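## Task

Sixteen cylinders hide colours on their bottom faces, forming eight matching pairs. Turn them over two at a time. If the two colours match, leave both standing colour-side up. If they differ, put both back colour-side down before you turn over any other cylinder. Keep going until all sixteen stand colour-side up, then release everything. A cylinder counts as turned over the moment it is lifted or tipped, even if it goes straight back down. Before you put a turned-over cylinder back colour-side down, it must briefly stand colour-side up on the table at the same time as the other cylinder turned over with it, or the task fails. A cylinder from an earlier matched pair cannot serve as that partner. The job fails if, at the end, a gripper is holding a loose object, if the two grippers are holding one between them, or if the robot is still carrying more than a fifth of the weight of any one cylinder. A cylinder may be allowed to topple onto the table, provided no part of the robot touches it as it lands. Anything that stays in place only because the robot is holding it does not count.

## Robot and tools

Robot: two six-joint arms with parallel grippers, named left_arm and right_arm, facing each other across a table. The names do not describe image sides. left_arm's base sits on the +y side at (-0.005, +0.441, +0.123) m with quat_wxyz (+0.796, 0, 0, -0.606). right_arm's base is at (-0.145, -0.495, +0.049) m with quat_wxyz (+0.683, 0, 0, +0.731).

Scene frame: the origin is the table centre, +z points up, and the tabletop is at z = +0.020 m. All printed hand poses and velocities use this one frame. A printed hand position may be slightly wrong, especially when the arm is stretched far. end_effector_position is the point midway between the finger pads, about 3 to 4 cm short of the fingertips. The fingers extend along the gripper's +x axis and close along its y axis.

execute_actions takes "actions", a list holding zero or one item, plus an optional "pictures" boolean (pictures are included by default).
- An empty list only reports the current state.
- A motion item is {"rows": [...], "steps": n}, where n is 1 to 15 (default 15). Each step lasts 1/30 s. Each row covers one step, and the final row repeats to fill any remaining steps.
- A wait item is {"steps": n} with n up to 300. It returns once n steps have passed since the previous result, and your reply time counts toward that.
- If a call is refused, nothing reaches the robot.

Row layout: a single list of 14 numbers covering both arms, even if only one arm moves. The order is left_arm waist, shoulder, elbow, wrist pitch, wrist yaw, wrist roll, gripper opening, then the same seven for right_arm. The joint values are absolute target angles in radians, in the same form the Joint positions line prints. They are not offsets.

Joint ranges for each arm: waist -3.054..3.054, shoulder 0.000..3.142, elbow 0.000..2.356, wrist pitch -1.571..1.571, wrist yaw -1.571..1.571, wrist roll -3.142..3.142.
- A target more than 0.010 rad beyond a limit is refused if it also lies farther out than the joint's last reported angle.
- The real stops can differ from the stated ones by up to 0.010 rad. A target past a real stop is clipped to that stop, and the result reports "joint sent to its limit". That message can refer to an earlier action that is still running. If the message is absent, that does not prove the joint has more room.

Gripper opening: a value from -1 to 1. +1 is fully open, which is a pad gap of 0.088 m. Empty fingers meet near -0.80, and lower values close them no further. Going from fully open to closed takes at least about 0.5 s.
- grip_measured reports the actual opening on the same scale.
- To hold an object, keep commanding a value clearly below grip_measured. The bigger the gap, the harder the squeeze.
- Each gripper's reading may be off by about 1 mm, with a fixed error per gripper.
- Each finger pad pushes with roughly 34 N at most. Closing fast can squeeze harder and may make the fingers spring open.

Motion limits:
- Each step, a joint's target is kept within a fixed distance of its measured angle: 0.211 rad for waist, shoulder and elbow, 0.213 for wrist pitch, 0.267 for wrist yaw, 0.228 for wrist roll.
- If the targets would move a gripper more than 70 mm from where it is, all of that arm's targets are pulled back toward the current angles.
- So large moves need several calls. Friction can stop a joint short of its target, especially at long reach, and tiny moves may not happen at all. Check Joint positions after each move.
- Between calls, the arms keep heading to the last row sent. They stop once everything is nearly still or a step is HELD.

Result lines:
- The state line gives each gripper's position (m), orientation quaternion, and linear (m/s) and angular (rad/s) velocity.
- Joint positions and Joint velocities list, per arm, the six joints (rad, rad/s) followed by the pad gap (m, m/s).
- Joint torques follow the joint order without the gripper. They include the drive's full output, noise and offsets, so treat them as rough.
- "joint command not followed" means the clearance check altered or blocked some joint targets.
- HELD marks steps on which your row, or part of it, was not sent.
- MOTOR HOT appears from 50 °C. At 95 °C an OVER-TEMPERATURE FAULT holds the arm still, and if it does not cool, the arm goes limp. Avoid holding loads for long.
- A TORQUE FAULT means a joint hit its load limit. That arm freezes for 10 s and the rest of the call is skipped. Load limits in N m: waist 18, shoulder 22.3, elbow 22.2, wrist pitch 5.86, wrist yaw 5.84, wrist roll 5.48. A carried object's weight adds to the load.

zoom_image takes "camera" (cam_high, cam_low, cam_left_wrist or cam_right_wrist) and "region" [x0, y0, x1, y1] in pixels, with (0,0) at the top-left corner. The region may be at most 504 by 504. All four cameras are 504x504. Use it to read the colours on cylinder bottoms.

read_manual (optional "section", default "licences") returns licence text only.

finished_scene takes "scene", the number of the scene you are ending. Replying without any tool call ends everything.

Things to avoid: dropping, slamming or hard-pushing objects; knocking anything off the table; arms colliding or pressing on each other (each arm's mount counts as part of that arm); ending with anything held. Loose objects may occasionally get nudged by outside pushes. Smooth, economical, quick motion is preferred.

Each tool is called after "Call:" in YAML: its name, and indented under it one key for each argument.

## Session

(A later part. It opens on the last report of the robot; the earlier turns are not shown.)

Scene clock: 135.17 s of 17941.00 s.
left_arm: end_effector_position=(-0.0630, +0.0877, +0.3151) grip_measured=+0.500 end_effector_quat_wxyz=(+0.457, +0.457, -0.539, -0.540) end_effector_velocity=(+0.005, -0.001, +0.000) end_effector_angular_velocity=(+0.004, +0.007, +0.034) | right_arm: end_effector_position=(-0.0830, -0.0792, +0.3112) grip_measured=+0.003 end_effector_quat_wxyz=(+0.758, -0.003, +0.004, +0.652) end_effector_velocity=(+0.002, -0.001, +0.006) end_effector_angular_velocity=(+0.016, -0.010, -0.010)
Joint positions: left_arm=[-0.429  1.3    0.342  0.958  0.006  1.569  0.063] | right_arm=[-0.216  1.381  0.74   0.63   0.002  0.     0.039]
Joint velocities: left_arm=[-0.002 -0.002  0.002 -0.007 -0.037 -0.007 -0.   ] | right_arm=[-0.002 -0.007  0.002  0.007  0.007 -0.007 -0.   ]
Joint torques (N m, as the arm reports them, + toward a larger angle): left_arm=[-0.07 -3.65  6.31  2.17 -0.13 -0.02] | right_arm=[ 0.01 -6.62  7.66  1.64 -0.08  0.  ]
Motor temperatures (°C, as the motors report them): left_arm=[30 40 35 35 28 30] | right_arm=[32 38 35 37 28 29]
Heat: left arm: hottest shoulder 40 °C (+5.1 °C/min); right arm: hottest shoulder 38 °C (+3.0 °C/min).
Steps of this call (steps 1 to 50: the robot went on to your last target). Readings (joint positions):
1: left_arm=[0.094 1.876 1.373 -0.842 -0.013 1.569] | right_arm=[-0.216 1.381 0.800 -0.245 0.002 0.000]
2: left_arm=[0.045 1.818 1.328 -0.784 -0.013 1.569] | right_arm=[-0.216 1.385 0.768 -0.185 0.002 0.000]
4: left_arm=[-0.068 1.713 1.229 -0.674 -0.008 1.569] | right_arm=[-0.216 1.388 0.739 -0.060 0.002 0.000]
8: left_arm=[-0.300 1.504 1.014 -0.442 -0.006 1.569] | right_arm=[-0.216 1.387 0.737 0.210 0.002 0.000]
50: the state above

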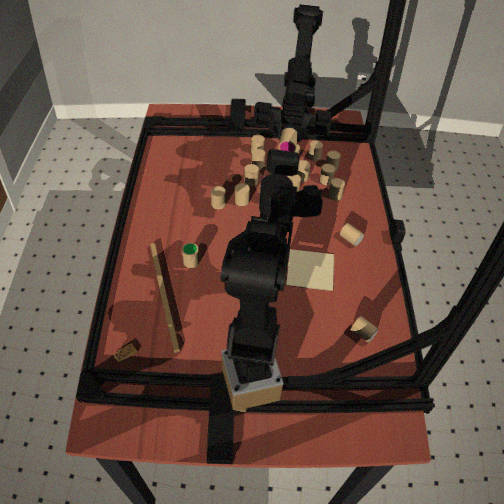

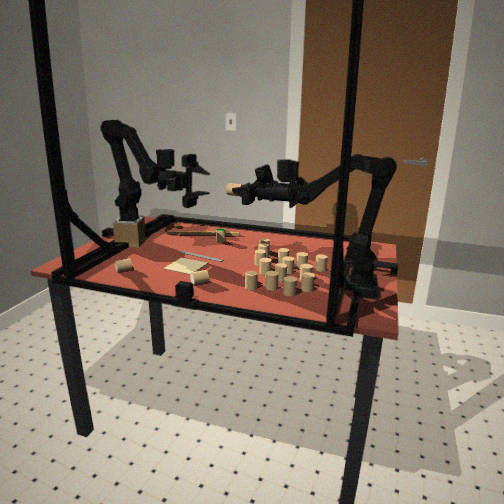

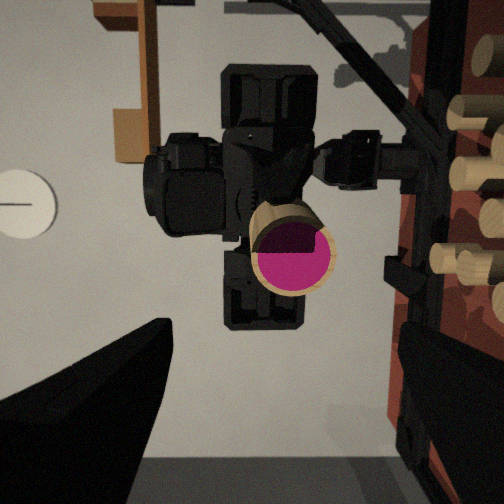

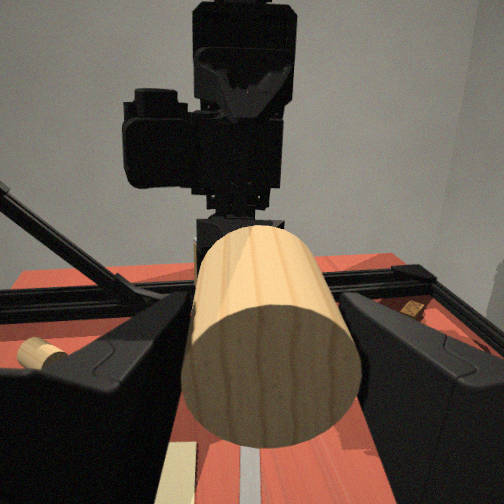

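Call:
execute_actions:
  actions:
    - {"rows":[[-0.43,1.42,0.41,1.0,0,1.571,0.7, -0.216,1.376,0.743,0.633,0,0,-0.4],[-0.43,1.51,0.48,1.03,0,1.571,0.7, -0.216,1.376,0.743,0.633,0,0,-0.4],[-0.43,1.51,0.48,1.03,0,1.571,0.7, -0.216,1.376,0.743,0.633,0,0,-0.4],[-0.43,1.57,0.54,1.03,0,1.571,0.7, -0.216,1.376,0.743,0.633,0,0,-0.4],[-0.43,1.63,0.605,1.025,0,1.571,0.7, -0.216,1.376,0.743,0.633,0,0,-0.4],[-0.43,1.695,0.674,1.021,0,1.571,0.7, -0.216,1.376,0.743,0.633,0,0,-0.4],[-0.43,1.76,0.748,1.015,0,1.571,0.7, -0.216,1.376,0.743,0.633,0,0,-0.4]],"steps":15}
  pictures: false

Call:
execute_actions:
  actions:
    - {"rows":[[-0.43,1.76,0.748,1.015,0,1.571,-0.4, -0.216,1.376,0.743,0.633,0,0,-0.4]],"steps":11}
  pictures: false

Call:
execute_actions:
  actions:
    - {"rows":[[-0.43,1.76,0.748,1.015,0,1.571,-0.4, -0.216,1.376,0.743,0.633,0,0,0.7]],"steps":8}
  pictures: false

Call:
execute_actions:
  actions:
    - {"rows":[[-0.43,1.57,0.54,1.03,0,1.571,-0.4, -0.216,1.376,0.743,0.633,0,0,0.7],[-0.43,1.57,0.54,1.03,0,1.571,-0.4, -0.216,1.376,0.743,0.633,0,0,0.7],[-0.43,1.57,0.54,1.03,0,1.571,-0.4, -0.216,1.376,0.743,0.633,0,0,0.7],[-0.43,1.57,0.54,1.03,0,1.571,-0.4, -0.216,1.376,0.743,0.633,0,0,0.7],[-0.43,1.57,0.54,1.03,0,1.571,-0.4, -0.216,1.376,0.743,0.633,0,0,0.7],[-0.04,1.4,0.7,-0.2,0,1.571,-0.4, -0.216,1.27,0.63,0.64,0,0,0.7],[-0.04,1.4,0.7,-0.2,0,1.571,-0.4, -0.216,1.27,0.63,0.64,0,0,0.7],[-0.04,1.4,0.7,-0.2,0,1.571,-0.4, -0.216,1.27,0.63,0.64,0,0,0.7],[-0.04,1.4,0.7,-0.2,0,1.571,-0.4, -0.216,1.27,0.63,0.64,0,0,0.7],[-0.04,1.4,0.7,-0.2,0,1.571,-0.4, -0.216,1.27,0.63,0.64,0,0,0.7],[-0.04,1.5,1.0,-1.0,0,1.571,-0.4, -0.216,1.27,0.63,0.64,0,0,0.7]],"steps":15}
  pictures: false

Call:
execute_actions:
  actions:
    - {"steps":25}
  pictures: false

Call:
execute_actions:
  actions:
    - {"rows":[[-0.04,2.10,1.5,-0.965,0,1.571,-0.4, -0.216,1.27,0.63,0.64,0,0,0.7]],"steps":15}
  pictures: false

Call:
execute_actions:
  actions:
    - {"rows":[[-0.04,2.125,1.478,-0.92,0,1.571,-0.4, -0.216,1.27,0.63,0.64,0,0,0.7],[-0.04,2.125,1.478,-0.92,0,1.571,-0.4, -0.216,1.27,0.63,0.64,0,0,0.7],[-0.04,2.15,1.455,-0.875,0,1.571,-0.4, -0.216,1.27,0.63,0.64,0,0,0.7],[-0.04,2.15,1.455,-0.875,0,1.571,-0.4, -0.216,1.27,0.63,0.64,0,0,0.7],[-0.04,2.175,1.432,-0.83,0,1.571,-0.4, -0.216,1.27,0.63,0.64,0,0,0.7],[-0.04,2.175,1.432,-0.83,0,1.571,-0.4, -0.216,1.27,0.63,0.64,0,0,0.7],[-0.04,2.2,1.41,-0.78,0,1.571,-0.4, -0.216,1.27,0.63,0.64,0,0,0.7],[-0.04,2.2,1.41,-0.78,0,1.571,-0.4, -0.216,1.27,0.63,0.64,0,0,0.7],[-0.04,2.21,1.405,-0.77,0,1.571,-0.4, -0.216,1.27,0.63,0.64,0,0,0.7],[-0.04,2.22,1.402,-0.764,0,1.571,-0.4, -0.216,1.27,0.63,0.64,0,0,0.7],[-0.04,2.235,1.402,-0.76,0,1.571,-0.4, -0.216,1.27,0.63,0.64,0,0,0.7]],"steps":15}

Scene clock: 147.73 s of 17941.00 s.
left_arm: end_effector_position=(-0.0802, -0.0190, +0.3104) grip_measured=+0.699 end_effector_quat_wxyz=(+0.458, +0.457, -0.539, -0.540) end_effector_velocity=(-0.002, -0.011, +0.006) end_effector_angular_velocity=(-0.006, +0.008, +0.005) | right_arm: end_effector_position=(-0.0831, -0.0793, +0.3114) grip_measured=+0.003 end_effector_quat_wxyz=(+0.758, -0.003, +0.004, +0.652) end_effector_velocity=(+0.002, -0.000, +0.000) end_effector_angular_velocity=(-0.004, -0.007, -0.010)
Joint positions: left_arm=[-0.429  1.75   0.736  1.015  0.005  1.569  0.073] | right_arm=[-0.216  1.38   0.74   0.63   0.001  0.     0.039]
Joint velocities: left_arm=[-0.002  0.022  0.051 -0.022 -0.007 -0.007  0.   ] | right_arm=[-0.002 -0.002  0.002 -0.007  0.007 -0.007 -0.   ]
Joint torques (N m, as the arm reports them, + toward a larger angle): left_arm=[-0.1  -5.71  7.4   1.99 -0.12 -0.02] | right_arm=[ 0.06 -6.48  7.66  1.64 -0.07  0.03]
Motor temperatures (°C, as the motors report them): left_arm=[30 38 36 37 28 30] | right_arm=[31 37 36 38 28 29]
Heat: left arm: hottest shoulder 38 °C (+2.0 °C/min); right arm: hottest wrist pitch 38 °C (+2.0 °C/min).
Steps of this call (steps 1 to 15: the robot went on to your last target; steps 16 to 362: nothing new was sent; steps 363 to 377: all 15 steps of this action). Readings (joint positions):
363: left_arm=[-0.429 1.319 0.350 0.971 0.005 1.569] | right_arm=[-0.216 1.380 0.740 0.630 0.001 0.000]
364: left_arm=[-0.429 1.364 0.378 0.991 0.005 1.569] | right_arm=[-0.216 1.380 0.740 0.630 0.001 0.000]
366: left_arm=[-0.429 1.462 0.451 1.009 0.005 1.569] | right_arm=[-0.216 1.380 0.740 0.630 0.001 0.000]
370: left_arm=[-0.429 1.671 0.654 1.016 0.005 1.569] | right_arm=[-0.216 1.380 0.740 0.630 0.001 0.000]
377: the state above

Scene clock: 148.10 s of 17941.00 s.
left_arm: end_effector_position=(-0.0804, -0.0200, +0.3100) grip_measured=+0.028 end_effector_quat_wxyz=(+0.458, +0.457, -0.539, -0.540) end_effector_velocity=(-0.002, +0.001, -0.001) end_effector_angular_velocity=(+0.008, +0.006, -0.010) | right_arm: end_effector_position=(-0.0831, -0.0793, +0.3121) grip_measured=+0.003 end_effector_quat_wxyz=(+0.758, -0.002, +0.003, +0.652) end_effector_velocity=(-0.002, -0.000, +0.001) end_effector_angular_velocity=(+0.004, -0.023, +0.020)
Joint positions: left_arm=[-0.429  1.754  0.74   1.014  0.005  1.569  0.04 ] | right_arm=[-0.216  1.38   0.74   0.633  0.001  0.     0.039]
Joint velocities: left_arm=[-0.002 -0.002 -0.002 -0.007  0.007 -0.007  0.   ] | right_arm=[-0.002 -0.002 -0.002  0.007 -0.022 -0.022 -0.   ]
Joint torques (N m, as the arm reports them, + toward a larger angle): left_arm=[-0.08 -5.89  7.4   2.1  -0.11 -0.04] | right_arm=[-0.04 -6.56  7.65  1.4  -0.08  0.  ]
Motor temperatures (°C, as the motors report them): left_arm=[30 38 36 37 28 30] | right_arm=[31 37 36 38 28 29]
Heat: left arm: hottest shoulder 38 °C (+2.0 °C/min); right arm: hottest wrist pitch 38 °C (+2.0 °C/min).
Steps of this call (steps 1 to 11: all 11 steps of this action). Readings (joint positions):
1: left_arm=[-0.429 1.751 0.737 1.015 0.005 1.569] | right_arm=[-0.216 1.380 0.740 0.630 0.001 0.000]
2: left_arm=[-0.429 1.751 0.738 1.015 0.005 1.569] | right_arm=[-0.216 1.380 0.740 0.630 0.001 0.000]
4: left_arm=[-0.429 1.751 0.739 1.015 0.005 1.569] | right_arm=[-0.216 1.380 0.740 0.630 0.001 0.000]
8: left_arm=[-0.429 1.754 0.739 1.014 0.005 1.569] | right_arm=[-0.216 1.380 0.740 0.633 0.001 0.000]
11: the state above

Scene clock: 148.37 s of 17941.00 s.
left_arm: end_effector_position=(-0.0804, -0.0201, +0.3099) grip_measured=+0.027 end_effector_quat_wxyz=(+0.457, +0.457, -0.539, -0.540) end_effector_velocity=(-0.004, +0.001, +0.004) end_effector_angular_velocity=(-0.011, +0.009, -0.015) | right_arm: end_effector_position=(-0.0831, -0.0793, +0.3121) grip_measured=+0.527 end_effector_quat_wxyz=(+0.758, -0.002, +0.003, +0.652) end_effector_velocity=(-0.000, -0.001, +0.001) end_effector_angular_velocity=(+0.006, -0.008, +0.005)
Joint positions: left_arm=[-0.429  1.754  0.74   1.014  0.005  1.569  0.04 ] | right_arm=[-0.216  1.38   0.74   0.633  0.001  0.     0.065]
Joint velocities: left_arm=[-0.007 -0.002  0.002  0.007  0.007 -0.007 -0.   ] | right_arm=[-0.002 -0.002 -0.002  0.007 -0.007 -0.007  0.174]
Joint torques (N m, as the arm reports them, + toward a larger angle): left_arm=[-0.09 -5.91  7.4   2.11 -0.11 -0.03] | right_arm=[-0.07 -6.39  7.65  1.4  -0.06  0.03]
Motor temperatures (°C, as the motors report them): left_arm=[30 38 36 37 28 30] | right_arm=[31 37 36 38 28 29]
Heat: left arm: hottest shoulder 38 °C (+2.0 °C/min); right arm: hottest wrist pitch 38 °C (+2.0 °C/min).
Steps of this call (steps 1 to 8: all 8 steps of this action). Readings (joint positions):
1: left_arm=[-0.429 1.754 0.740 1.014 0.005 1.569] | right_arm=[-0.216 1.380 0.740 0.633 0.001 0.000]
2: left_arm=[-0.429 1.754 0.740 1.014 0.005 1.569] | right_arm=[-0.216 1.380 0.740 0.633 0.001 0.000]
4: left_arm=[-0.429 1.754 0.740 1.014 0.005 1.569] | right_arm=[-0.216 1.380 0.740 0.633 0.001 0.000]
8: the state above

Scene clock: 148.87 s of 17941.00 s.
left_arm: end_effector_position=(+0.0901, -0.0037, +0.3830) grip_measured=+0.028 end_effector_quat_wxyz=(+0.529, +0.571, -0.417, -0.470) end_effector_velocity=(+0.269, -0.069, +0.195) end_effector_angular_velocity=(+0.484, +0.106, +0.582) | right_arm: end_effector_position=(-0.0869, -0.1043, +0.3066) grip_measured=+0.700 end_effector_quat_wxyz=(+0.758, -0.001, +0.001, +0.652) end_effector_velocity=(-0.003, -0.004, -0.007) end_effector_angular_velocity=(-0.018, -0.005, +0.010)
Joint positions: left_arm=[-0.058  1.496  0.906  0.494 -0.002  1.57   0.04 ] | right_arm=[-0.216  1.282  0.641  0.638  0.001  0.     0.073]
Joint velocities: left_arm=[ 0.53   0.095  1.365 -1.766 -0.051 -0.007 -0.   ] | right_arm=[ 0.002 -0.012 -0.022 -0.007 -0.007 -0.007  0.   ]
Joint torques (N m, as the arm reports them, + toward a larger angle): left_arm=[-1.81 -6.21  6.88  1.59  0.14 -0.04] | right_arm=[ 0.03 -6.52  6.27  1.59 -0.07  0.04]
Motor temperatures (°C, as the motors report them): left_arm=[30 38 36 37 28 30] | right_arm=[31 37 36 38 28 29]
Heat: left arm: hottest shoulder 38 °C (+2.0 °C/min); right arm: hottest wrist pitch 38 °C (+2.0 °C/min).
Steps of this call (steps 1 to 15: all 15 steps of this action). Readings (joint positions):
1: left_arm=[-0.429 1.726 0.707 1.015 0.004 1.569] | right_arm=[-0.216 1.380 0.740 0.633 0.001 0.000]
2: left_arm=[-0.429 1.682 0.653 1.016 0.004 1.569] | right_arm=[-0.216 1.380 0.740 0.633 0.001 0.000]
4: left_arm=[-0.429 1.614 0.578 1.024 0.004 1.569] | right_arm=[-0.216 1.380 0.740 0.633 0.001 0.000]
8: left_arm=[-0.346 1.529 0.605 0.894 0.014 1.569] | right_arm=[-0.216 1.316 0.673 0.636 0.001 0.000]
15: the state above

Scene clock: 149.70 s of 17941.00 s.
left_arm: end_effector_position=(+0.0553, +0.1831, +0.2068) grip_measured=+0.026 end_effector_quat_wxyz=(+0.114, +0.706, +0.050, -0.697) end_effector_velocity=(-0.012, +0.055, -0.005) end_effector_angular_velocity=(+0.251, +0.052, +0.006) | right_arm: end_effector_position=(-0.0869, -0.1046, +0.3064) grip_measured=+0.700 end_effector_quat_wxyz=(+0.758, -0.001, +0.001, +0.652) end_effector_velocity=(-0.000, +0.000, -0.000) end_effector_angular_velocity=(-0.001, -0.022, +0.005)
Joint positions: left_arm=[-0.039  1.5    0.995 -0.975 -0.002  1.569  0.04 ] | right_arm=[-0.216  1.281  0.64   0.638  0.001  0.     0.073]
Joint velocities: left_arm=[-0.002 -0.002 -0.002 -0.256 -0.007 -0.007 -0.   ] | right_arm=[-0.002  0.002 -0.002  0.007 -0.007 -0.022 -0.   ]
Joint torques (N m, as the arm reports them, + toward a larger angle): left_arm=[-0.16 -4.69  6.91  0.43  0.13  0.03] | right_arm=[-0.05 -6.44  6.3   1.54 -0.06 -0.01]
Motor temperatures (°C, as the motors report them): left_arm=[30 38 36 37 28 30] | right_arm=[31 37 36 38 28 29]
Heat: left arm: hottest shoulder 38 °C (+2.0 °C/min); right arm: hottest wrist pitch 38 °C (+2.0 °C/min).
Steps of this call (steps 1 to 25: the robot went on to your last target). Readings (joint positions):
1: left_arm=[-0.045 1.497 0.943 0.434 -0.002 1.570] | right_arm=[-0.216 1.282 0.641 0.638 0.001 0.000]
2: left_arm=[-0.039 1.494 0.968 0.373 -0.002 1.570] | right_arm=[-0.216 1.282 0.640 0.638 0.001 0.000]
4: left_arm=[-0.038 1.491 0.992 0.243 -0.002 1.570] | right_arm=[-0.216 1.281 0.640 0.638 0.001 0.000]
8: left_arm=[-0.039 1.497 0.995 -0.031 -0.002 1.570] | right_arm=[-0.216 1.281 0.640 0.638 0.001 0.000]
25: the state above

Scene clock: 150.20 s of 17941.00 s.
left_arm: end_effector_position=(+0.0828, +0.0665, +0.1413) grip_measured=+0.026 end_effector_quat_wxyz=(+0.075, +0.702, +0.089, -0.703) end_effector_velocity=(+0.002, -0.008, +0.005) end_effector_angular_velocity=(-0.018, +0.003, +0.010) | right_arm: end_effector_position=(-0.0869, -0.1047, +0.3062) grip_measured=+0.700 end_effector_quat_wxyz=(+0.758, -0.001, +0.001, +0.652) end_effector_velocity=(-0.002, +0.001, -0.001) end_effector_angular_velocity=(-0.011, -0.021, +0.020)
Joint positions: left_arm=[-0.039  2.107  1.483 -0.968 -0.002  1.569  0.04 ] | right_arm=[-0.216  1.281  0.639  0.638  0.001  0.     0.073]
Joint velocities: left_arm=[ 0.002  0.007  0.032 -0.007  0.007 -0.007  0.   ] | right_arm=[-0.002  0.002  0.002 -0.007 -0.022 -0.022 -0.   ]
Joint torques (N m, as the arm reports them, + toward a larger angle): left_arm=[-0.14 -9.13  7.84  0.54  0.14  0.03] | right_arm=[ 0.05 -6.47  6.3   1.55 -0.06 -0.01]
Motor temperatures (°C, as the motors report them): left_arm=[30 38 36 37 28 30] | right_arm=[31 37 36 38 28 29]
Heat: left arm: hottest shoulder 38 °C (+2.0 °C/min); right arm: hottest wrist pitch 38 °C (+2.0 °C/min).
Steps of this call (steps 1 to 15: all 15 steps of this action). Readings (joint positions):
1: left_arm=[-0.039 1.534 1.031 -1.008 -0.002 1.569] | right_arm=[-0.216 1.281 0.640 0.638 0.001 0.000]
2: left_arm=[-0.039 1.590 1.090 -1.002 -0.002 1.569] | right_arm=[-0.216 1.281 0.640 0.638 0.001 0.000]
4: left_arm=[-0.039 1.721 1.224 -0.954 -0.002 1.569] | right_arm=[-0.216 1.281 0.639 0.638 0.001 0.000]
8: left_arm=[-0.039 1.961 1.448 -0.952 -0.002 1.569] | right_arm=[-0.216 1.281 0.639 0.638 0.001 0.000]
15: the state above

Scene clock: 150.70 s of 17941.00 s.
left_arm: end_effector_position=(+0.0837, +0.0627, +0.0810) grip_measured=+0.025 end_effector_quat_wxyz=(+0.077, +0.702, +0.088, -0.702) end_effector_velocity=(+0.006, -0.033, -0.000) end_effector_angular_velocity=(-0.151, -0.028, +0.005) | right_arm: end_effector_position=(-0.0869, -0.1047, +0.3062) grip_measured=+0.700 end_effector_quat_wxyz=(+0.758, -0.001, +0.001, +0.652) end_effector_velocity=(-0.000, -0.001, -0.008) end_effector_angular_velocity=(-0.037, -0.002, +0.005)
Joint positions: left_arm=[-0.039  2.223  1.406 -0.77  -0.002  1.569  0.04 ] | right_arm=[-0.216  1.281  0.639  0.638  0.001  0.     0.073]
Joint velocities: left_arm=[-0.002 -0.002 -0.002  0.154  0.007 -0.007 -0.   ] | right_arm=[-0.002 -0.002 -0.002 -0.037 -0.007 -0.007 -0.   ]
Joint torques (N m, as the arm reports them, + toward a larger angle): left_arm=[-0.11 -7.42  4.82  0.7   0.15  0.04] | right_arm=[ 0.   -6.45  6.41  1.56 -0.07 -0.01]
Motor temperatures (°C, as the motors report them): left_arm=[30 38 36 37 28 30] | right_arm=[31 37 36 38 28 29]
Heat: left arm: hottest shoulder 38 °C (+2.0 °C/min); right arm: hottest wrist pitch 38 °C (+2.0 °C/min).
Steps of this call (steps 1 to 15: all 15 steps of this action). Readings (joint positions):
1: left_arm=[-0.039 2.107 1.484 -0.960 -0.002 1.569] | right_arm=[-0.216 1.281 0.639 0.638 0.001 0.000]
2: left_arm=[-0.039 2.107 1.484 -0.942 -0.002 1.569] | right_arm=[-0.216 1.281 0.639 0.638 0.001 0.000]
4: left_arm=[-0.039 2.115 1.478 -0.905 -0.002 1.569] | right_arm=[-0.216 1.281 0.639 0.638 0.001 0.000]
8: left_arm=[-0.039 2.162 1.439 -0.820 -0.002 1.569] | right_arm=[-0.216 1.281 0.639 0.638 0.001 0.000]
15: the state above

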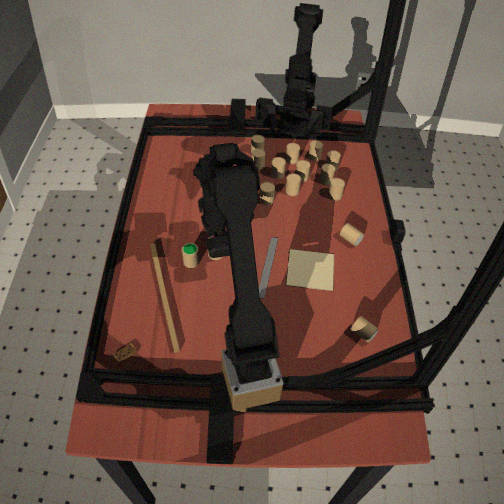

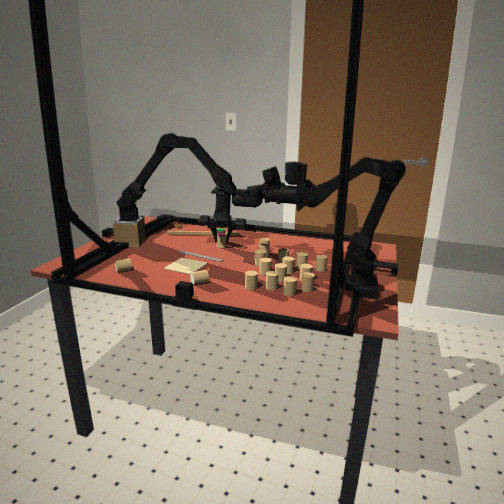

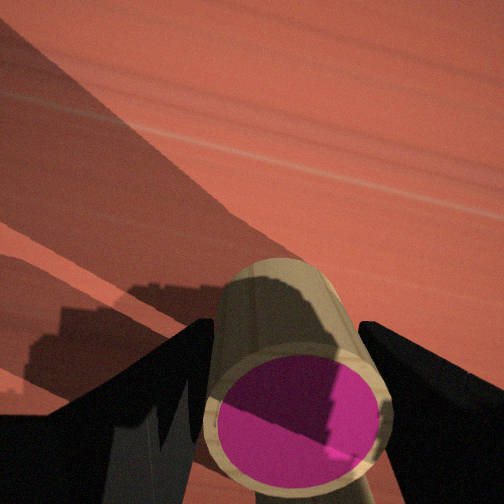

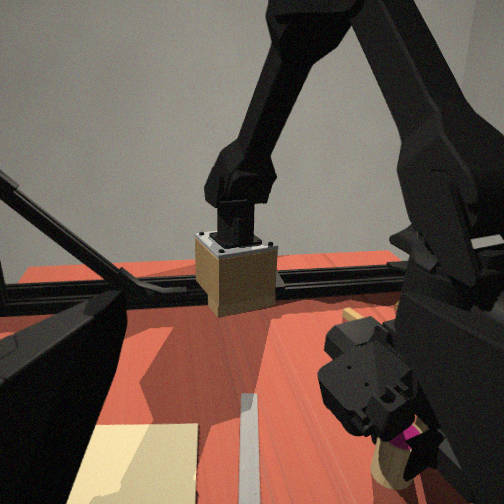

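Call:
execute_actions:
  actions:
    - {"rows":[[-0.04,2.22,1.405,-0.764,0,1.571,0.5, -0.216,1.376,0.743,0.633,0,0,0.7]],"steps":15}
  pictures: false

Call:
execute_actions:
  actions:
    - {"steps":45}
  pictures: false

Call:
execute_actions:
  actions:
    - {"rows":[[-0.04,2.22,1.405,-0.764,0,1.571,-0.4, -0.216,1.376,0.743,0.633,0,0,0.7]],"steps":10}
  pictures: false

Call:
execute_actions:
  actions:
    - {"rows":[[-0.04,2.1,1.5,-0.965,0,1.571,-0.4, -0.216,1.376,0.743,0.633,0,0,0.7],[-0.04,2.1,1.5,-0.965,0,1.571,-0.4, -0.216,1.376,0.743,0.633,0,0,0.7],[-0.04,2.1,1.5,-0.965,0,1.571,-0.4, -0.216,1.376,0.743,0.633,0,0,0.7],[-0.04,2.05,1.5,-0.965,0,1.571,-0.4, -0.216,1.376,0.743,0.633,0,0,0.7],[-0.04,2.0,1.5,-0.965,0,1.571,-0.4, -0.216,1.376,0.743,0.633,0,0,0.7],[-0.04,1.9,1.45,-0.965,0,1.571,-0.4, -0.216,1.376,0.743,0.633,0,0,0.7],[-0.04,1.8,1.4,-0.965,0,1.571,-0.4, -0.216,1.376,0.743,0.633,0,0,0.7],[-0.43,1.42,0.41,1.0,0,1.571,-0.4, -0.216,1.376,0.743,0.633,0,0,0.7]],"steps":15}
  pictures: false

Call:
execute_actions:
  actions:
    - {"steps":30}
  pictures: false

Call:
execute_actions:
  actions:
    - {"rows":[[-0.43,1.51,0.48,1.03,0,1.571,-0.4, -0.216,1.376,0.743,0.633,0,0,0.7],[-0.43,1.57,0.54,1.03,0,1.571,-0.4, -0.216,1.376,0.743,0.633,0,0,0.7],[-0.43,1.63,0.605,1.025,0,1.571,-0.4, -0.216,1.376,0.743,0.633,0,0,0.7],[-0.43,1.695,0.674,1.021,0,1.571,-0.4, -0.216,1.376,0.743,0.633,0,0,0.7],[-0.43,1.76,0.748,1.015,0,1.571,-0.4, -0.216,1.376,0.743,0.633,0,0,0.7]],"steps":14}
  pictures: false

Call:
execute_actions:
  actions:
    - {"rows":[[-0.43,1.76,0.748,1.015,0,1.571,-0.4, -0.216,1.376,0.743,0.633,0,0,-0.4]],"steps":11}

Scene clock: 159.50 s of 17941.00 s.
left_arm: end_effector_position=(+0.0840, +0.0615, +0.0811) grip_measured=+0.498 end_effector_quat_wxyz=(+0.079, +0.703, +0.085, -0.702) end_effector_velocity=(+0.001, -0.002, -0.000) end_effector_angular_velocity=(-0.005, -0.009, +0.005) | right_arm: end_effector_position=(-0.0836, -0.0826, +0.3144) grip_measured=+0.700 end_effector_quat_wxyz=(+0.758, +0.000, -0.000, +0.652) end_effector_velocity=(-0.000, -0.001, +0.002) end_effector_angular_velocity=(+0.001, -0.008, +0.005)
Joint positions: left_arm=[-0.039  2.222  1.406 -0.764 -0.002  1.57   0.063] | right_arm=[-0.216  1.365  0.732  0.634  0.001  0.     0.073]
Joint velocities: left_arm=[-0.002  0.002  0.002  0.007 -0.007 -0.007  0.001] | right_arm=[-0.002 -0.007  0.002 -0.007 -0.007 -0.007  0.   ]
Joint torques (N m, as the arm reports them, + toward a larger angle): left_arm=[-0.15 -8.81  5.3   0.36  0.13  0.03] | right_arm=[ 0.03 -4.84  8.66  1.34 -0.07  0.02]
Motor temperatures (°C, as the motors report them): left_arm=[30 40 35 35 28 30] | right_arm=[31 37 35 39 28 29]
Heat: left arm: hottest shoulder 40 °C (+3.0 °C/min); right arm: hottest wrist pitch 39 °C (+2.0 °C/min).
Steps of this call (steps 1 to 15: the robot went on to your last target; steps 16 to 249: nothing new was sent; steps 250 to 264: all 15 steps of this action). Readings (joint positions):
250: left_arm=[-0.039 2.223 1.406 -0.762 -0.002 1.569] | right_arm=[-0.216 1.293 0.652 0.636 0.001 0.000]
251: left_arm=[-0.039 2.223 1.406 -0.762 -0.002 1.569] | right_arm=[-0.216 1.314 0.676 0.635 0.001 0.000]
253: left_arm=[-0.039 2.222 1.406 -0.761 -0.002 1.569] | right_arm=[-0.216 1.349 0.714 0.635 0.001 0.000]
257: left_arm=[-0.039 2.222 1.406 -0.764 -0.002 1.570] | right_arm=[-0.216 1.363 0.729 0.635 0.001 0.000]
264: the state above

Scene clock: 161.00 s of 17941.00 s.
left_arm: end_effector_position=(+0.0840, +0.0615, +0.0811) grip_measured=+0.500 end_effector_quat_wxyz=(+0.079, +0.703, +0.085, -0.702) end_effector_velocity=(+0.001, -0.002, +0.002) end_effector_angular_velocity=(-0.007, -0.024, +0.014) | right_arm: end_effector_position=(-0.0836, -0.0825, +0.3145) grip_measured=+0.700 end_effector_quat_wxyz=(+0.758, +0.000, -0.000, +0.652) end_effector_velocity=(+0.002, -0.001, -0.005) end_effector_angular_velocity=(-0.021, +0.010, +0.000)
Joint positions: left_arm=[-0.039  2.222  1.406 -0.764 -0.002  1.57   0.063] | right_arm=[-0.216  1.365  0.732  0.634  0.001  0.     0.073]
Joint velocities: left_arm=[-0.007 -0.007 -0.002  0.007 -0.022 -0.022 -0.   ] | right_arm=[-0.007 -0.002 -0.002 -0.022 -0.007  0.007 -0.   ]
Joint torques (N m, as the arm reports them, + toward a larger angle): left_arm=[-0.13 -8.74  5.23  0.37  0.14  0.02] | right_arm=[-0.01 -4.75  8.58  1.35 -0.07  0.01]
Motor temperatures (°C, as the motors report them): left_arm=[30 40 35 35 28 30] | right_arm=[31 36 36 39 28 29]
Heat: left arm: hottest shoulder 40 °C (+3.0 °C/min); right arm: hottest wrist pitch 39 °C (+2.0 °C/min).
Steps of this call (steps 1 to 15: the robot went on to your last target; steps 16 to 45: nothing new was sent). Readings (joint positions):
1: left_arm=[-0.039 2.222 1.406 -0.764 -0.002 1.570] | right_arm=[-0.216 1.365 0.732 0.634 0.001 0.000]
2: left_arm=[-0.039 2.222 1.406 -0.764 -0.002 1.570] | right_arm=[-0.216 1.365 0.732 0.634 0.001 0.000]
4: left_arm=[-0.039 2.222 1.406 -0.764 -0.002 1.570] | right_arm=[-0.216 1.365 0.732 0.634 0.001 0.000]
8: left_arm=[-0.039 2.222 1.406 -0.764 -0.002 1.570] | right_arm=[-0.216 1.365 0.732 0.634 0.001 0.000]
45: the state above
All arms were judged still, so your last target was given up. Only a new action makes them travel on or press farther. Fingers that are still opening or closing keep moving.

Scene clock: 161.33 s of 17941.00 s.
left_arm: end_effector_position=(+0.0839, +0.0616, +0.0811) grip_measured=+0.028 end_effector_quat_wxyz=(+0.078, +0.703, +0.086, -0.702) end_effector_velocity=(+0.000, +0.000, +0.001) end_effector_angular_velocity=(+0.004, -0.007, +0.005) | right_arm: end_effector_position=(-0.0836, -0.0825, +0.3145) grip_measured=+0.700 end_effector_quat_wxyz=(+0.758, +0.000, -0.000, +0.652) end_effector_velocity=(-0.000, -0.002, -0.005) end_effector_angular_velocity=(-0.023, -0.004, +0.005)
Joint positions: left_arm=[-0.039  2.222  1.406 -0.765 -0.002  1.57   0.04 ] | right_arm=[-0.216  1.365  0.732  0.634  0.001  0.     0.073]
Joint velocities: left_arm=[-0.002 -0.002  0.002 -0.007 -0.007 -0.007  0.   ] | right_arm=[-0.002 -0.007 -0.007 -0.022 -0.007 -0.007  0.   ]
Joint torques (N m, as the arm reports them, + toward a larger angle): left_arm=[-0.1  -8.77  5.26  0.43  0.15  0.02] | right_arm=[ 0.01 -4.66  8.57  1.35 -0.06  0.01]
Motor temperatures (°C, as the motors report them): left_arm=[30 40 35 35 28 30] | right_arm=[31 36 36 39 28 29]
Heat: left arm: hottest shoulder 40 °C (+3.0 °C/min); right arm: hottest wrist pitch 39 °C (+2.0 °C/min).
Steps of this call (steps 1 to 10: all 10 steps of this action). Readings (joint positions):
1: left_arm=[-0.039 2.222 1.406 -0.764 -0.002 1.570] | right_arm=[-0.216 1.365 0.732 0.634 0.001 0.000]
2: left_arm=[-0.039 2.222 1.406 -0.764 -0.002 1.570] | right_arm=[-0.216 1.365 0.732 0.634 0.001 0.000]
4: left_arm=[-0.039 2.222 1.406 -0.763 -0.002 1.570] | right_arm=[-0.216 1.365 0.732 0.634 0.001 0.000]
8: left_arm=[-0.039 2.222 1.406 -0.765 -0.002 1.570] | right_arm=[-0.216 1.365 0.732 0.634 0.001 0.000]
10: the state above

Scene clock: 161.83 s of 17941.00 s.
left_arm: end_effector_position=(-0.0546, +0.0651, +0.2446) grip_measured=+0.028 end_effector_quat_wxyz=(+0.161, +0.660, -0.247, -0.690) end_effector_velocity=(-0.401, +0.214, +0.150) end_effector_angular_velocity=(-1.618, +0.341, -1.141) | right_arm: end_effector_position=(-0.0836, -0.0825, +0.3145) grip_measured=+0.700 end_effector_quat_wxyz=(+0.758, +0.000, -0.000, +0.652) end_effector_velocity=(-0.000, -0.001, -0.005) end_effector_angular_velocity=(-0.021, +0.010, +0.005)
Joint positions: left_arm=[-0.398  1.548  1.049 -0.485  0.005  1.569  0.04 ] | right_arm=[-0.216  1.365  0.732  0.634  0.001  0.     0.073]
Joint velocities: left_arm=[-1.062 -1.702 -1.863  1.81   0.154 -0.007 -0.   ] | right_arm=[-0.002 -0.002 -0.002 -0.022 -0.007  0.007 -0.   ]
Joint torques (N m, as the arm reports them, + toward a larger angle): left_arm=[ 4.01 -6.08  6.    1.61 -0.23 -0.01] | right_arm=[ 0.01 -4.68  8.46  1.34 -0.05  0.02]
Motor temperatures (°C, as the motors report them): left_arm=[30 40 35 35 28 30] | right_arm=[31 36 36 39 28 29]
Heat: left arm: hottest shoulder 40 °C (+3.0 °C/min); right arm: hottest wrist pitch 39 °C (+2.0 °C/min).
Steps of this call (steps 1 to 15: all 15 steps of this action). Readings (joint positions):
1: left_arm=[-0.039 2.210 1.421 -0.802 -0.002 1.570] | right_arm=[-0.216 1.365 0.732 0.634 0.001 0.000]
2: left_arm=[-0.039 2.199 1.437 -0.869 -0.002 1.570] | right_arm=[-0.216 1.365 0.732 0.634 0.001 0.000]
4: left_arm=[-0.039 2.147 1.458 -0.924 -0.002 1.570] | right_arm=[-0.216 1.365 0.732 0.634 0.001 0.000]
8: left_arm=[-0.049 1.946 1.422 -0.909 -0.010 1.569] | right_arm=[-0.216 1.365 0.732 0.634 0.001 0.000]
15: the state above

Scene clock: 162.83 s of 17941.00 s.
left_arm: end_effector_position=(-0.0670, +0.0659, +0.3081) grip_measured=+0.027 end_effector_quat_wxyz=(+0.453, +0.461, -0.535, -0.544) end_effector_velocity=(+0.000, +0.001, +0.000) end_effector_angular_velocity=(+0.004, +0.007, +0.005) | right_arm: end_effector_position=(-0.0836, -0.0825, +0.3145) grip_measured=+0.700 end_effector_quat_wxyz=(+0.758, +0.000, -0.000, +0.652) end_effector_velocity=(-0.002, -0.000, +0.001) end_effector_angular_velocity=(+0.006, -0.008, +0.010)
Joint positions: left_arm=[-0.43   1.422  0.409  0.995  0.005  1.569  0.04 ] | right_arm=[-0.216  1.365  0.732  0.634  0.001  0.     0.073]
Joint velocities: left_arm=[-0.002 -0.007 -0.002 -0.007 -0.007 -0.007 -0.   ] | right_arm=[ 0.002 -0.002 -0.002  0.007 -0.007 -0.007  0.   ]
Joint torques (N m, as the arm reports them, + toward a larger angle): left_arm=[-0.01 -4.42  6.34  2.2  -0.12 -0.04] | right_arm=[ 0.01 -4.75  8.55  1.36 -0.07  0.  ]
Motor temperatures (°C, as the motors report them): left_arm=[30 40 35 35 28 30] | right_arm=[31 36 36 39 28 29]
Heat: left arm: hottest shoulder 40 °C (+3.0 °C/min); right arm: hottest wrist pitch 39 °C (+2.0 °C/min).
Steps of this call (steps 1 to 30: the robot went on to your last target). Readings (joint positions):
1: left_arm=[-0.424 1.498 0.988 -0.420 0.008 1.569] | right_arm=[-0.216 1.365 0.732 0.634 0.001 0.000]
2: left_arm=[-0.435 1.461 0.929 -0.348 0.008 1.569] | right_arm=[-0.216 1.365 0.732 0.634 0.001 0.000]
4: left_arm=[-0.435 1.426 0.813 -0.206 0.007 1.569] | right_arm=[-0.216 1.365 0.732 0.634 0.001 0.000]
8: left_arm=[-0.430 1.423 0.558 0.049 0.005 1.569] | right_arm=[-0.216 1.365 0.732 0.634 0.001 0.000]
30: the state above

Scene clock: 163.30 s of 17941.00 s.
left_arm: end_effector_position=(-0.0808, -0.0192, +0.3086) grip_measured=+0.026 end_effector_quat_wxyz=(+0.456, +0.458, -0.538, -0.541) end_effector_velocity=(+0.001, -0.007, +0.015) end_effector_angular_velocity=(-0.042, -0.001, +0.020) | right_arm: end_effector_position=(-0.0836, -0.0824, +0.3143) grip_measured=+0.700 end_effector_quat_wxyz=(+0.758, +0.000, -0.000, +0.652) end_effector_velocity=(-0.002, -0.000, -0.005) end_effector_angular_velocity=(-0.018, +0.025, +0.010)
Joint positions: left_arm=[-0.43   1.753  0.736  1.013  0.005  1.569  0.04 ] | right_arm=[-0.216  1.366  0.732  0.634  0.001  0.     0.073]
Joint velocities: left_arm=[-0.002  0.002  0.037  0.007 -0.022  0.007 -0.001] | right_arm=[ 0.002 -0.002 -0.002 -0.022 -0.007  0.022  0.   ]
Joint torques (N m, as the arm reports them, + toward a larger angle): left_arm=[ 0.04 -5.89  7.53  2.13 -0.12 -0.03] | right_arm=[ 0.05 -4.76  8.62  1.36 -0.07  0.02]
Motor temperatures (°C, as the motors report them): left_arm=[30 40 35 35 28 30] | right_arm=[31 36 36 39 28 29]
Heat: left arm: hottest shoulder 40 °C (+3.0 °C/min); right arm: hottest wrist pitch 39 °C (+1.0 °C/min).
Steps of this call (steps 1 to 14: all 14 steps of this action). Readings (joint positions):
1: left_arm=[-0.430 1.435 0.418 1.003 0.005 1.569] | right_arm=[-0.216 1.365 0.732 0.634 0.001 0.000]
2: left_arm=[-0.430 1.466 0.443 1.012 0.005 1.569] | right_arm=[-0.216 1.365 0.732 0.634 0.001 0.000]
4: left_arm=[-0.430 1.563 0.537 1.016 0.005 1.569] | right_arm=[-0.216 1.365 0.732 0.634 0.001 0.000]
8: left_arm=[-0.430 1.727 0.710 1.015 0.005 1.569] | right_arm=[-0.216 1.365 0.732 0.634 0.001 0.000]
14: the state above

Scene clock: 163.67 s of 17941.00 s.
left_arm: end_effector_position=(-0.0804, -0.0197, +0.3095) grip_measured=+0.026 end_effector_quat_wxyz=(+0.457, +0.458, -0.538, -0.540) end_effector_velocity=(-0.004, +0.001, +0.002) end_effector_angular_velocity=(-0.006, +0.008, -0.015) | right_arm: end_effector_position=(-0.0839, -0.0823, +0.3143) grip_measured=+0.000 end_effector_quat_wxyz=(+0.757, +0.000, -0.000, +0.653) end_effector_velocity=(+0.002, -0.000, -0.010) end_effector_angular_velocity=(-0.042, -0.001, -0.010)
Joint positions: left_arm=[-0.43   1.753  0.738  1.013  0.003  1.57   0.04 ] | right_arm=[-0.216  1.366  0.732  0.634 -0.    -0.     0.039]
Joint velocities: left_arm=[-0.007 -0.002 -0.002  0.007  0.007 -0.007  0.   ] | right_arm=[-0.002  0.002 -0.002 -0.037  0.007 -0.007 -0.   ]
Joint torques (N m, as the arm reports them, + toward a larger angle): left_arm=[ 0.02 -5.84  7.58  2.13 -0.06 -0.05] | right_arm=[ 0.02 -4.74  8.56  1.35 -0.03  0.02]
Motor temperatures (°C, as the motors report them): left_arm=[30 40 35 35 28 30] | right_arm=[31 36 36 39 28 29]
Heat: left arm: hottest shoulder 40 °C (+3.0 °C/min); right arm: hottest wrist pitch 39 °C (+1.0 °C/min).
Steps of this call (steps 1 to 11: all 11 steps of this action). Readings (joint positions):
1: left_arm=[-0.430 1.753 0.737 1.013 0.005 1.569] | right_arm=[-0.216 1.366 0.732 0.634 0.001 0.000]
2: left_arm=[-0.430 1.753 0.737 1.013 0.005 1.569] | right_arm=[-0.216 1.366 0.732 0.634 0.001 0.000]
4: left_arm=[-0.430 1.753 0.738 1.013 0.005 1.569] | right_arm=[-0.216 1.366 0.732 0.634 0.001 0.000]
8: left_arm=[-0.430 1.753 0.738 1.013 0.003 1.570] | right_arm=[-0.216 1.366 0.732 0.634 -0.000 -0.000]
11: the state above

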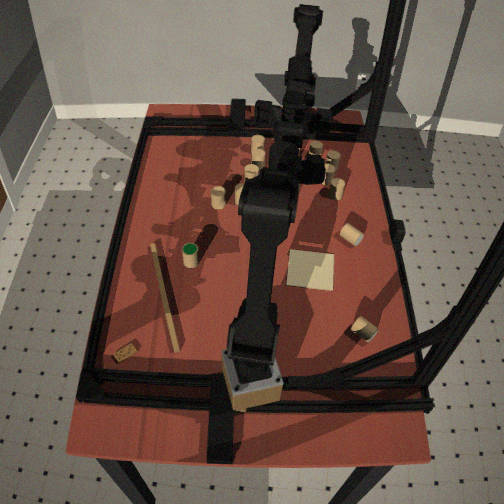

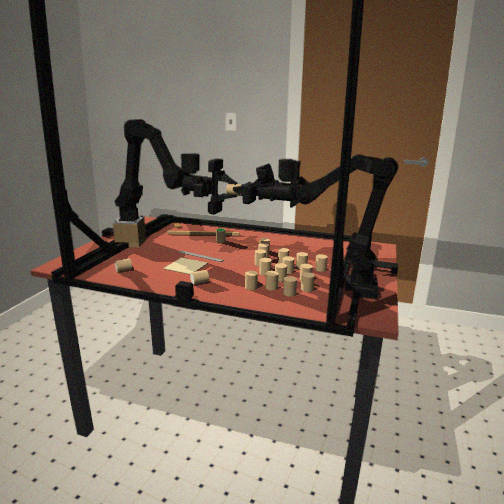

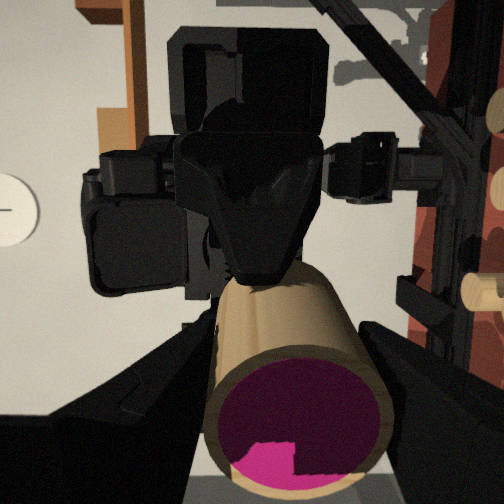

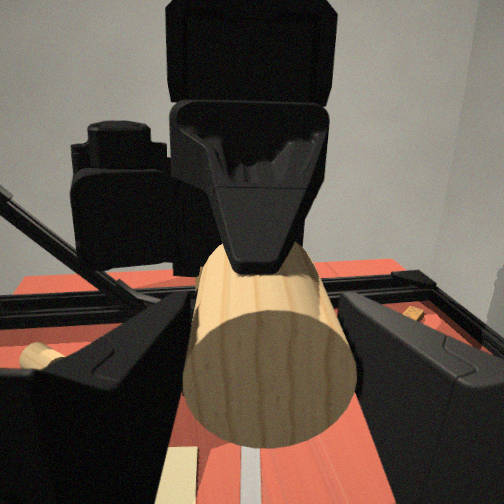

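Call:
execute_actions:
  actions:
    - {"rows":[[-0.43,1.76,0.748,1.015,0,1.571,0.5, -0.216,1.376,0.743,0.633,0,0,-0.4]],"steps":8}
  pictures: false

Call:
execute_actions:
  actions:
    - {"rows":[[-0.43,1.6,0.57,1.03,0,1.571,0.5, -0.216,1.27,0.63,0.64,0,0,-0.4],[-0.43,1.6,0.57,1.03,0,1.571,0.5, -0.216,1.27,0.63,0.64,0,0,-0.4],[-0.43,1.6,0.57,1.03,0,1.571,0.5, -0.216,1.27,0.63,0.64,0,0,-0.4],[-0.43,1.6,0.57,1.03,0,1.571,0.5, -0.216,1.27,0.63,0.64,0,0,-0.4],[-0.43,1.6,0.57,1.03,0,1.571,0.5, -0.216,1.27,0.63,0.64,0,0,-0.4],[0.14,1.5,1.0,-1.0,0,1.571,0.5, 0.046,1.4,1.2,-1.27,0,0,-0.4]],"steps":15}
  pictures: false

Call:
execute_actions:
  actions:
    - {"steps":24}
  pictures: false

Call:
execute_actions:
  actions:
    - {"rows":[[0.14,2.10,1.5,-0.965,0,1.571,0.5, 0.046,2.02,1.76,-1.31,0,0,-0.4]],"steps":15}
  pictures: false

Call:
execute_actions:
  actions:
    - {"rows":[[0.14,2.10,1.5,-0.965,0,1.571,0.5, 0.046,2.06,1.715,-1.225,0,0,-0.4],[0.14,2.10,1.5,-0.965,0,1.571,0.5, 0.046,2.06,1.715,-1.225,0,0,-0.4],[0.14,2.125,1.478,-0.92,0,1.571,0.5, 0.046,2.07,1.67,-1.17,0,0,-0.4],[0.14,2.125,1.478,-0.92,0,1.571,0.5, 0.046,2.07,1.67,-1.17,0,0,-0.4],[0.14,2.15,1.455,-0.875,0,1.571,0.5, 0.046,2.08,1.63,-1.12,0,0,-0.4],[0.14,2.15,1.455,-0.875,0,1.571,0.5, 0.046,2.08,1.63,-1.12,0,0,-0.4],[0.14,2.175,1.432,-0.83,0,1.571,0.5, 0.046,2.09,1.59,-1.07,0,0,-0.4],[0.14,2.175,1.432,-0.83,0,1.571,0.5, 0.046,2.09,1.59,-1.07,0,0,-0.4],[0.14,2.205,1.405,-0.77,0,1.571,0.5, 0.046,2.095,1.57,-1.045,0,0,-0.4],[0.14,2.205,1.405,-0.77,0,1.571,0.5, 0.046,2.10,1.555,-1.03,0,0,-0.4]],"steps":15}

Scene clock: 171.40 s of 17941.00 s.
left_arm: end_effector_position=(-0.0806, -0.0201, +0.3101) grip_measured=+0.504 end_effector_quat_wxyz=(+0.458, +0.457, -0.539, -0.539) end_effector_velocity=(+0.000, +0.001, +0.001) end_effector_angular_velocity=(+0.006, +0.021, +0.005) | right_arm: end_effector_position=(-0.0838, -0.0820, +0.3134) grip_measured=+0.000 end_effector_quat_wxyz=(+0.758, -0.001, +0.001, +0.653) end_effector_velocity=(+0.002, -0.001, -0.001) end_effector_angular_velocity=(+0.004, +0.007, -0.000)
Joint positions: left_arm=[-0.43   1.754  0.74   1.014  0.003  1.57   0.064] | right_arm=[-0.216  1.368  0.733  0.632  0.    -0.     0.039]
Joint velocities: left_arm=[-0.002 -0.007 -0.002 -0.007 -0.007 -0.022  0.095] | right_arm=[-0.007 -0.002 -0.007  0.007 -0.007  0.007  0.   ]
Joint torques (N m, as the arm reports them, + toward a larger angle): left_arm=[ 0.02 -5.92  7.29  2.1  -0.06 -0.05] | right_arm=[ 0.01 -5.    8.49  1.5  -0.05  0.02]
Motor temperatures (°C, as the motors report them): left_arm=[30 40 36 36 28 30] | right_arm=[31 36 37 39 28 29]
Heat: left arm: hottest shoulder 40 °C (+2.0 °C/min); right arm: hottest wrist pitch 39 °C (+1.0 °C/min).
Steps of this call (steps 1 to 15: the robot went on to your last target; steps 16 to 224: nothing new was sent; steps 225 to 232: all 8 steps of this action). Readings (joint positions):
225: left_arm=[-0.430 1.754 0.739 1.014 0.003 1.570] | right_arm=[-0.216 1.366 0.733 0.633 0.000 -0.000]
226: left_arm=[-0.430 1.754 0.739 1.014 0.003 1.570] | right_arm=[-0.216 1.367 0.733 0.633 0.000 -0.000]
228: left_arm=[-0.430 1.754 0.739 1.014 0.003 1.570] | right_arm=[-0.216 1.367 0.733 0.633 0.000 -0.000]
232: the state above

Scene clock: 171.90 s of 17941.00 s.
left_arm: end_effector_position=(+0.0845, -0.0123, +0.4046) grip_measured=+0.500 end_effector_quat_wxyz=(+0.549, +0.541, -0.455, -0.446) end_effector_velocity=(+0.648, +0.096, +0.139) end_effector_angular_velocity=(+0.415, +0.077, +1.431) | right_arm: end_effector_position=(-0.1970, -0.0585, +0.3570) grip_measured=+0.000 end_effector_quat_wxyz=(+0.659, -0.087, +0.078, +0.743) end_effector_velocity=(+0.017, -0.052, +0.197) end_effector_angular_velocity=(-0.524, -0.080, -0.056)
Joint positions: left_arm=[-0.07   1.525  0.921  0.62   0.01   1.57   0.063] | right_arm=[ 0.048  1.401  1.14   0.027 -0.004 -0.     0.039]
Joint velocities: left_arm=[ 1.409 -0.222  0.769 -1.414 -0.022  0.007 -0.   ] | right_arm=[-0.007 -0.129  1.121 -1.78   0.051 -0.007 -0.   ]
Joint torques (N m, as the arm reports them, + toward a larger angle): left_arm=[ 0.83 -6.18  7.    1.48 -0.2  -0.08] | right_arm=[-0.36 -5.96  5.94  0.52  0.07  0.03]
Motor temperatures (°C, as the motors report them): left_arm=[30 40 36 36 28 30] | right_arm=[31 36 37 39 28 29]
Heat: left arm: hottest shoulder 40 °C (+2.0 °C/min); right arm: hottest wrist pitch 39 °C (+1.0 °C/min).
Steps of this call (steps 1 to 15: all 15 steps of this action). Readings (joint positions):
1: left_arm=[-0.430 1.732 0.715 1.016 0.003 1.570] | right_arm=[-0.216 1.355 0.719 0.635 0.000 -0.000]
2: left_arm=[-0.430 1.696 0.669 1.018 0.003 1.570] | right_arm=[-0.216 1.334 0.695 0.636 0.000 -0.000]
4: left_arm=[-0.430 1.638 0.605 1.025 0.003 1.570] | right_arm=[-0.216 1.299 0.656 0.636 0.000 -0.000]
8: left_arm=[-0.353 1.591 0.671 0.906 0.012 1.570] | right_arm=[-0.111 1.342 0.760 0.486 0.011 -0.000]
15: the state above

Scene clock: 172.70 s of 17941.00 s.
left_arm: end_effector_position=(+0.1051, +0.1878, +0.2071) grip_measured=+0.500 end_effector_quat_wxyz=(+0.193, +0.702, +0.096, -0.679) end_effector_velocity=(-0.100, +0.237, -0.037) end_effector_angular_velocity=(+1.103, +0.458, +0.008) | right_arm: end_effector_position=(-0.1747, -0.2457, +0.2061) grip_measured=+0.000 end_effector_quat_wxyz=(+0.495, -0.497, +0.444, +0.557) end_effector_velocity=(+0.003, -0.031, -0.002) end_effector_angular_velocity=(-0.134, -0.009, +0.006)
Joint positions: left_arm=[ 0.141  1.502  0.993 -0.921 -0.003  1.57   0.063] | right_arm=[ 0.047  1.398  1.199 -1.259 -0.002 -0.     0.039]
Joint velocities: left_arm=[-0.002  0.002  0.002 -1.194 -0.022 -0.007 -0.   ] | right_arm=[-0.002 -0.007 -0.002 -0.139 -0.007 -0.007 -0.   ]
Joint torques (N m, as the arm reports them, + toward a larger angle): left_arm=[-0.09 -5.09  7.19  1.19  0.19  0.  ] | right_arm=[-0.05 -5.02  6.62  0.25  0.04  0.05]
Motor temperatures (°C, as the motors report them): left_arm=[30 40 36 36 28 30] | right_arm=[31 36 37 39 28 29]
Heat: left arm: hottest shoulder 40 °C (+2.0 °C/min); right arm: hottest wrist pitch 39 °C (+1.0 °C/min).
Steps of this call (steps 1 to 24: the robot went on to your last target). Readings (joint positions):
1: left_arm=[-0.022 1.518 0.943 0.571 0.009 1.570] | right_arm=[0.048 1.395 1.170 -0.034 -0.003 -0.000]
2: left_arm=[0.028 1.512 0.963 0.512 0.008 1.570] | right_arm=[0.048 1.390 1.189 -0.097 -0.003 -0.000]
4: left_arm=[0.109 1.504 0.986 0.384 -0.003 1.570] | right_arm=[0.047 1.387 1.201 -0.229 -0.002 -0.000]
8: left_arm=[0.144 1.502 0.993 0.115 -0.003 1.570] | right_arm=[0.047 1.398 1.200 -0.500 -0.002 -0.000]
24: the state above

Scene clock: 173.20 s of 17941.00 s.
left_arm: end_effector_position=(+0.1485, +0.0882, +0.1421) grip_measured=+0.500 end_effector_quat_wxyz=(+0.138, +0.692, +0.151, -0.692) end_effector_velocity=(+0.005, -0.011, +0.004) end_effector_angular_velocity=(-0.026, -0.020, +0.019) | right_arm: end_effector_position=(-0.1897, -0.1158, +0.1610) grip_measured=+0.000 end_effector_quat_wxyz=(+0.464, -0.533, +0.476, +0.523) end_effector_velocity=(-0.000, -0.001, -0.018) end_effector_angular_velocity=(-0.057, +0.001, +0.019)
Joint positions: left_arm=[ 0.141  2.104  1.483 -0.968 -0.003  1.57   0.064] | right_arm=[ 0.047  2.021  1.737 -1.309 -0.002 -0.     0.039]
Joint velocities: left_arm=[-0.002  0.012  0.037  0.007 -0.007 -0.022  0.   ] | right_arm=[-0.002  0.051  0.002 -0.007 -0.007 -0.022 -0.001]
Joint torques (N m, as the arm reports them, + toward a larger angle): left_arm=[-0.11 -8.89  7.81  0.54  0.2   0.01] | right_arm=[ -0.13 -10.7    8.48   0.03   0.03   0.02]
Motor temperatures (°C, as the motors report them): left_arm=[30 40 36 36 28 30] | right_arm=[31 36 37 39 28 29]
Heat: left arm: hottest shoulder 40 °C (+2.0 °C/min); right arm: hottest wrist pitch 39 °C (+1.0 °C/min).
Steps of this call (steps 1 to 15: all 15 steps of this action). Readings (joint positions):
1: left_arm=[0.141 1.534 1.024 -0.970 -0.003 1.570] | right_arm=[0.047 1.428 1.228 -1.292 -0.002 -0.000]
2: left_arm=[0.141 1.587 1.080 -0.976 -0.003 1.570] | right_arm=[0.047 1.477 1.286 -1.314 -0.002 -0.000]
4: left_arm=[0.141 1.720 1.218 -0.944 -0.003 1.570] | right_arm=[0.047 1.600 1.420 -1.291 -0.002 -0.000]
8: left_arm=[0.141 1.958 1.444 -0.950 -0.003 1.570] | right_arm=[0.047 1.845 1.668 -1.301 -0.002 -0.000]
15: the state above

Scene clock: 173.70 s of 17941.00 s.
left_arm: end_effector_position=(+0.1527, +0.0783, +0.1084) grip_measured=+0.505 end_effector_quat_wxyz=(+0.154, +0.695, +0.135, -0.689) end_effector_velocity=(-0.005, +0.001, -0.004) end_effector_angular_velocity=(-0.014, +0.002, -0.000) | right_arm: end_effector_position=(-0.1910, -0.1048, +0.0900) grip_measured=+0.000 end_effector_quat_wxyz=(+0.469, -0.528, +0.472, +0.528) end_effector_velocity=(-0.004, +0.031, -0.001) end_effector_angular_velocity=(+0.147, +0.024, +0.005)
Joint positions: left_arm=[ 0.141  2.162  1.428 -0.809 -0.003  1.57   0.064] | right_arm=[ 0.047  2.095  1.562 -1.041 -0.002 -0.     0.039]
Joint velocities: left_arm=[-0.007 -0.012 -0.037  0.037  0.007 -0.007  0.   ] | right_arm=[-0.002 -0.002 -0.007  0.154 -0.007 -0.007 -0.   ]
Joint torques (N m, as the arm reports them, + toward a larger angle): left_arm=[-0.09 -4.07  3.06  2.96  0.18  0.01] | right_arm=[-0.19 -9.83  5.42  0.34  0.04  0.03]
Motor temperatures (°C, as the motors report them): left_arm=[30 40 36 36 28 30] | right_arm=[31 36 37 39 28 29]
Heat: left arm: hottest shoulder 40 °C (+2.0 °C/min); right arm: hottest wrist pitch 39 °C (+1.0 °C/min).
Steps of this call (steps 1 to 15: all 15 steps of this action). Readings (joint positions):
1: left_arm=[0.141 2.105 1.486 -0.967 -0.003 1.570] | right_arm=[0.047 2.025 1.734 -1.296 -0.002 -0.000]
2: left_arm=[0.141 2.105 1.489 -0.966 -0.003 1.570] | right_arm=[0.047 2.027 1.731 -1.267 -0.002 -0.000]
4: left_arm=[0.141 2.106 1.490 -0.942 -0.003 1.570] | right_arm=[0.047 2.032 1.714 -1.211 -0.002 -0.000]
8: left_arm=[0.141 2.135 1.462 -0.865 -0.003 1.570] | right_arm=[0.047 2.060 1.637 -1.114 -0.002 -0.000]
15: the state above

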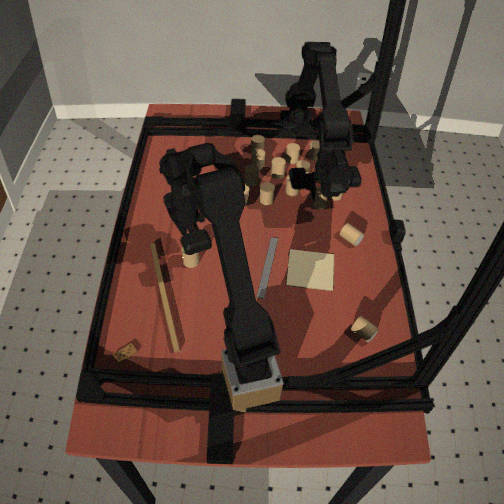

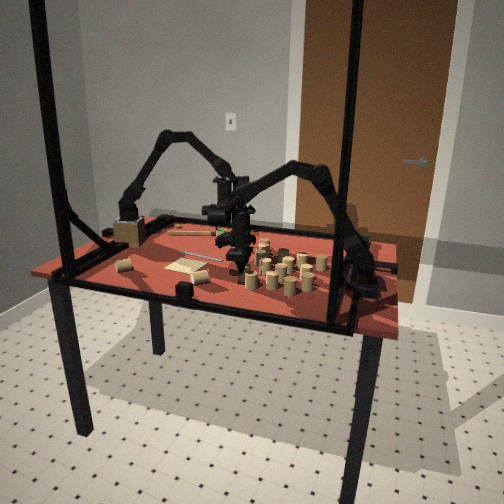

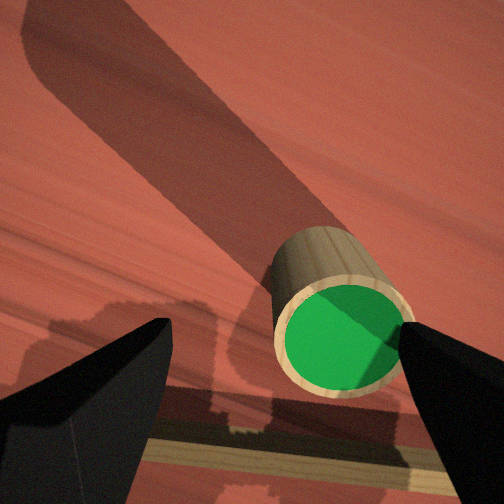

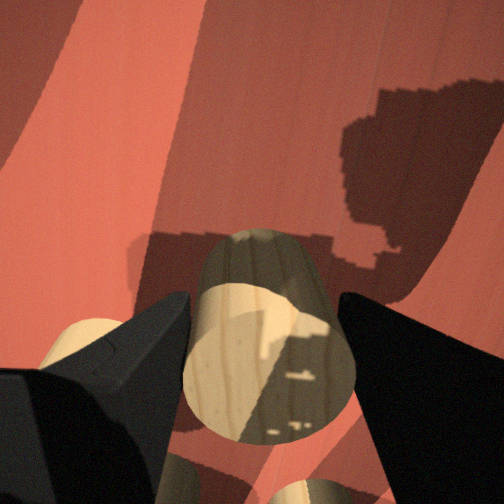

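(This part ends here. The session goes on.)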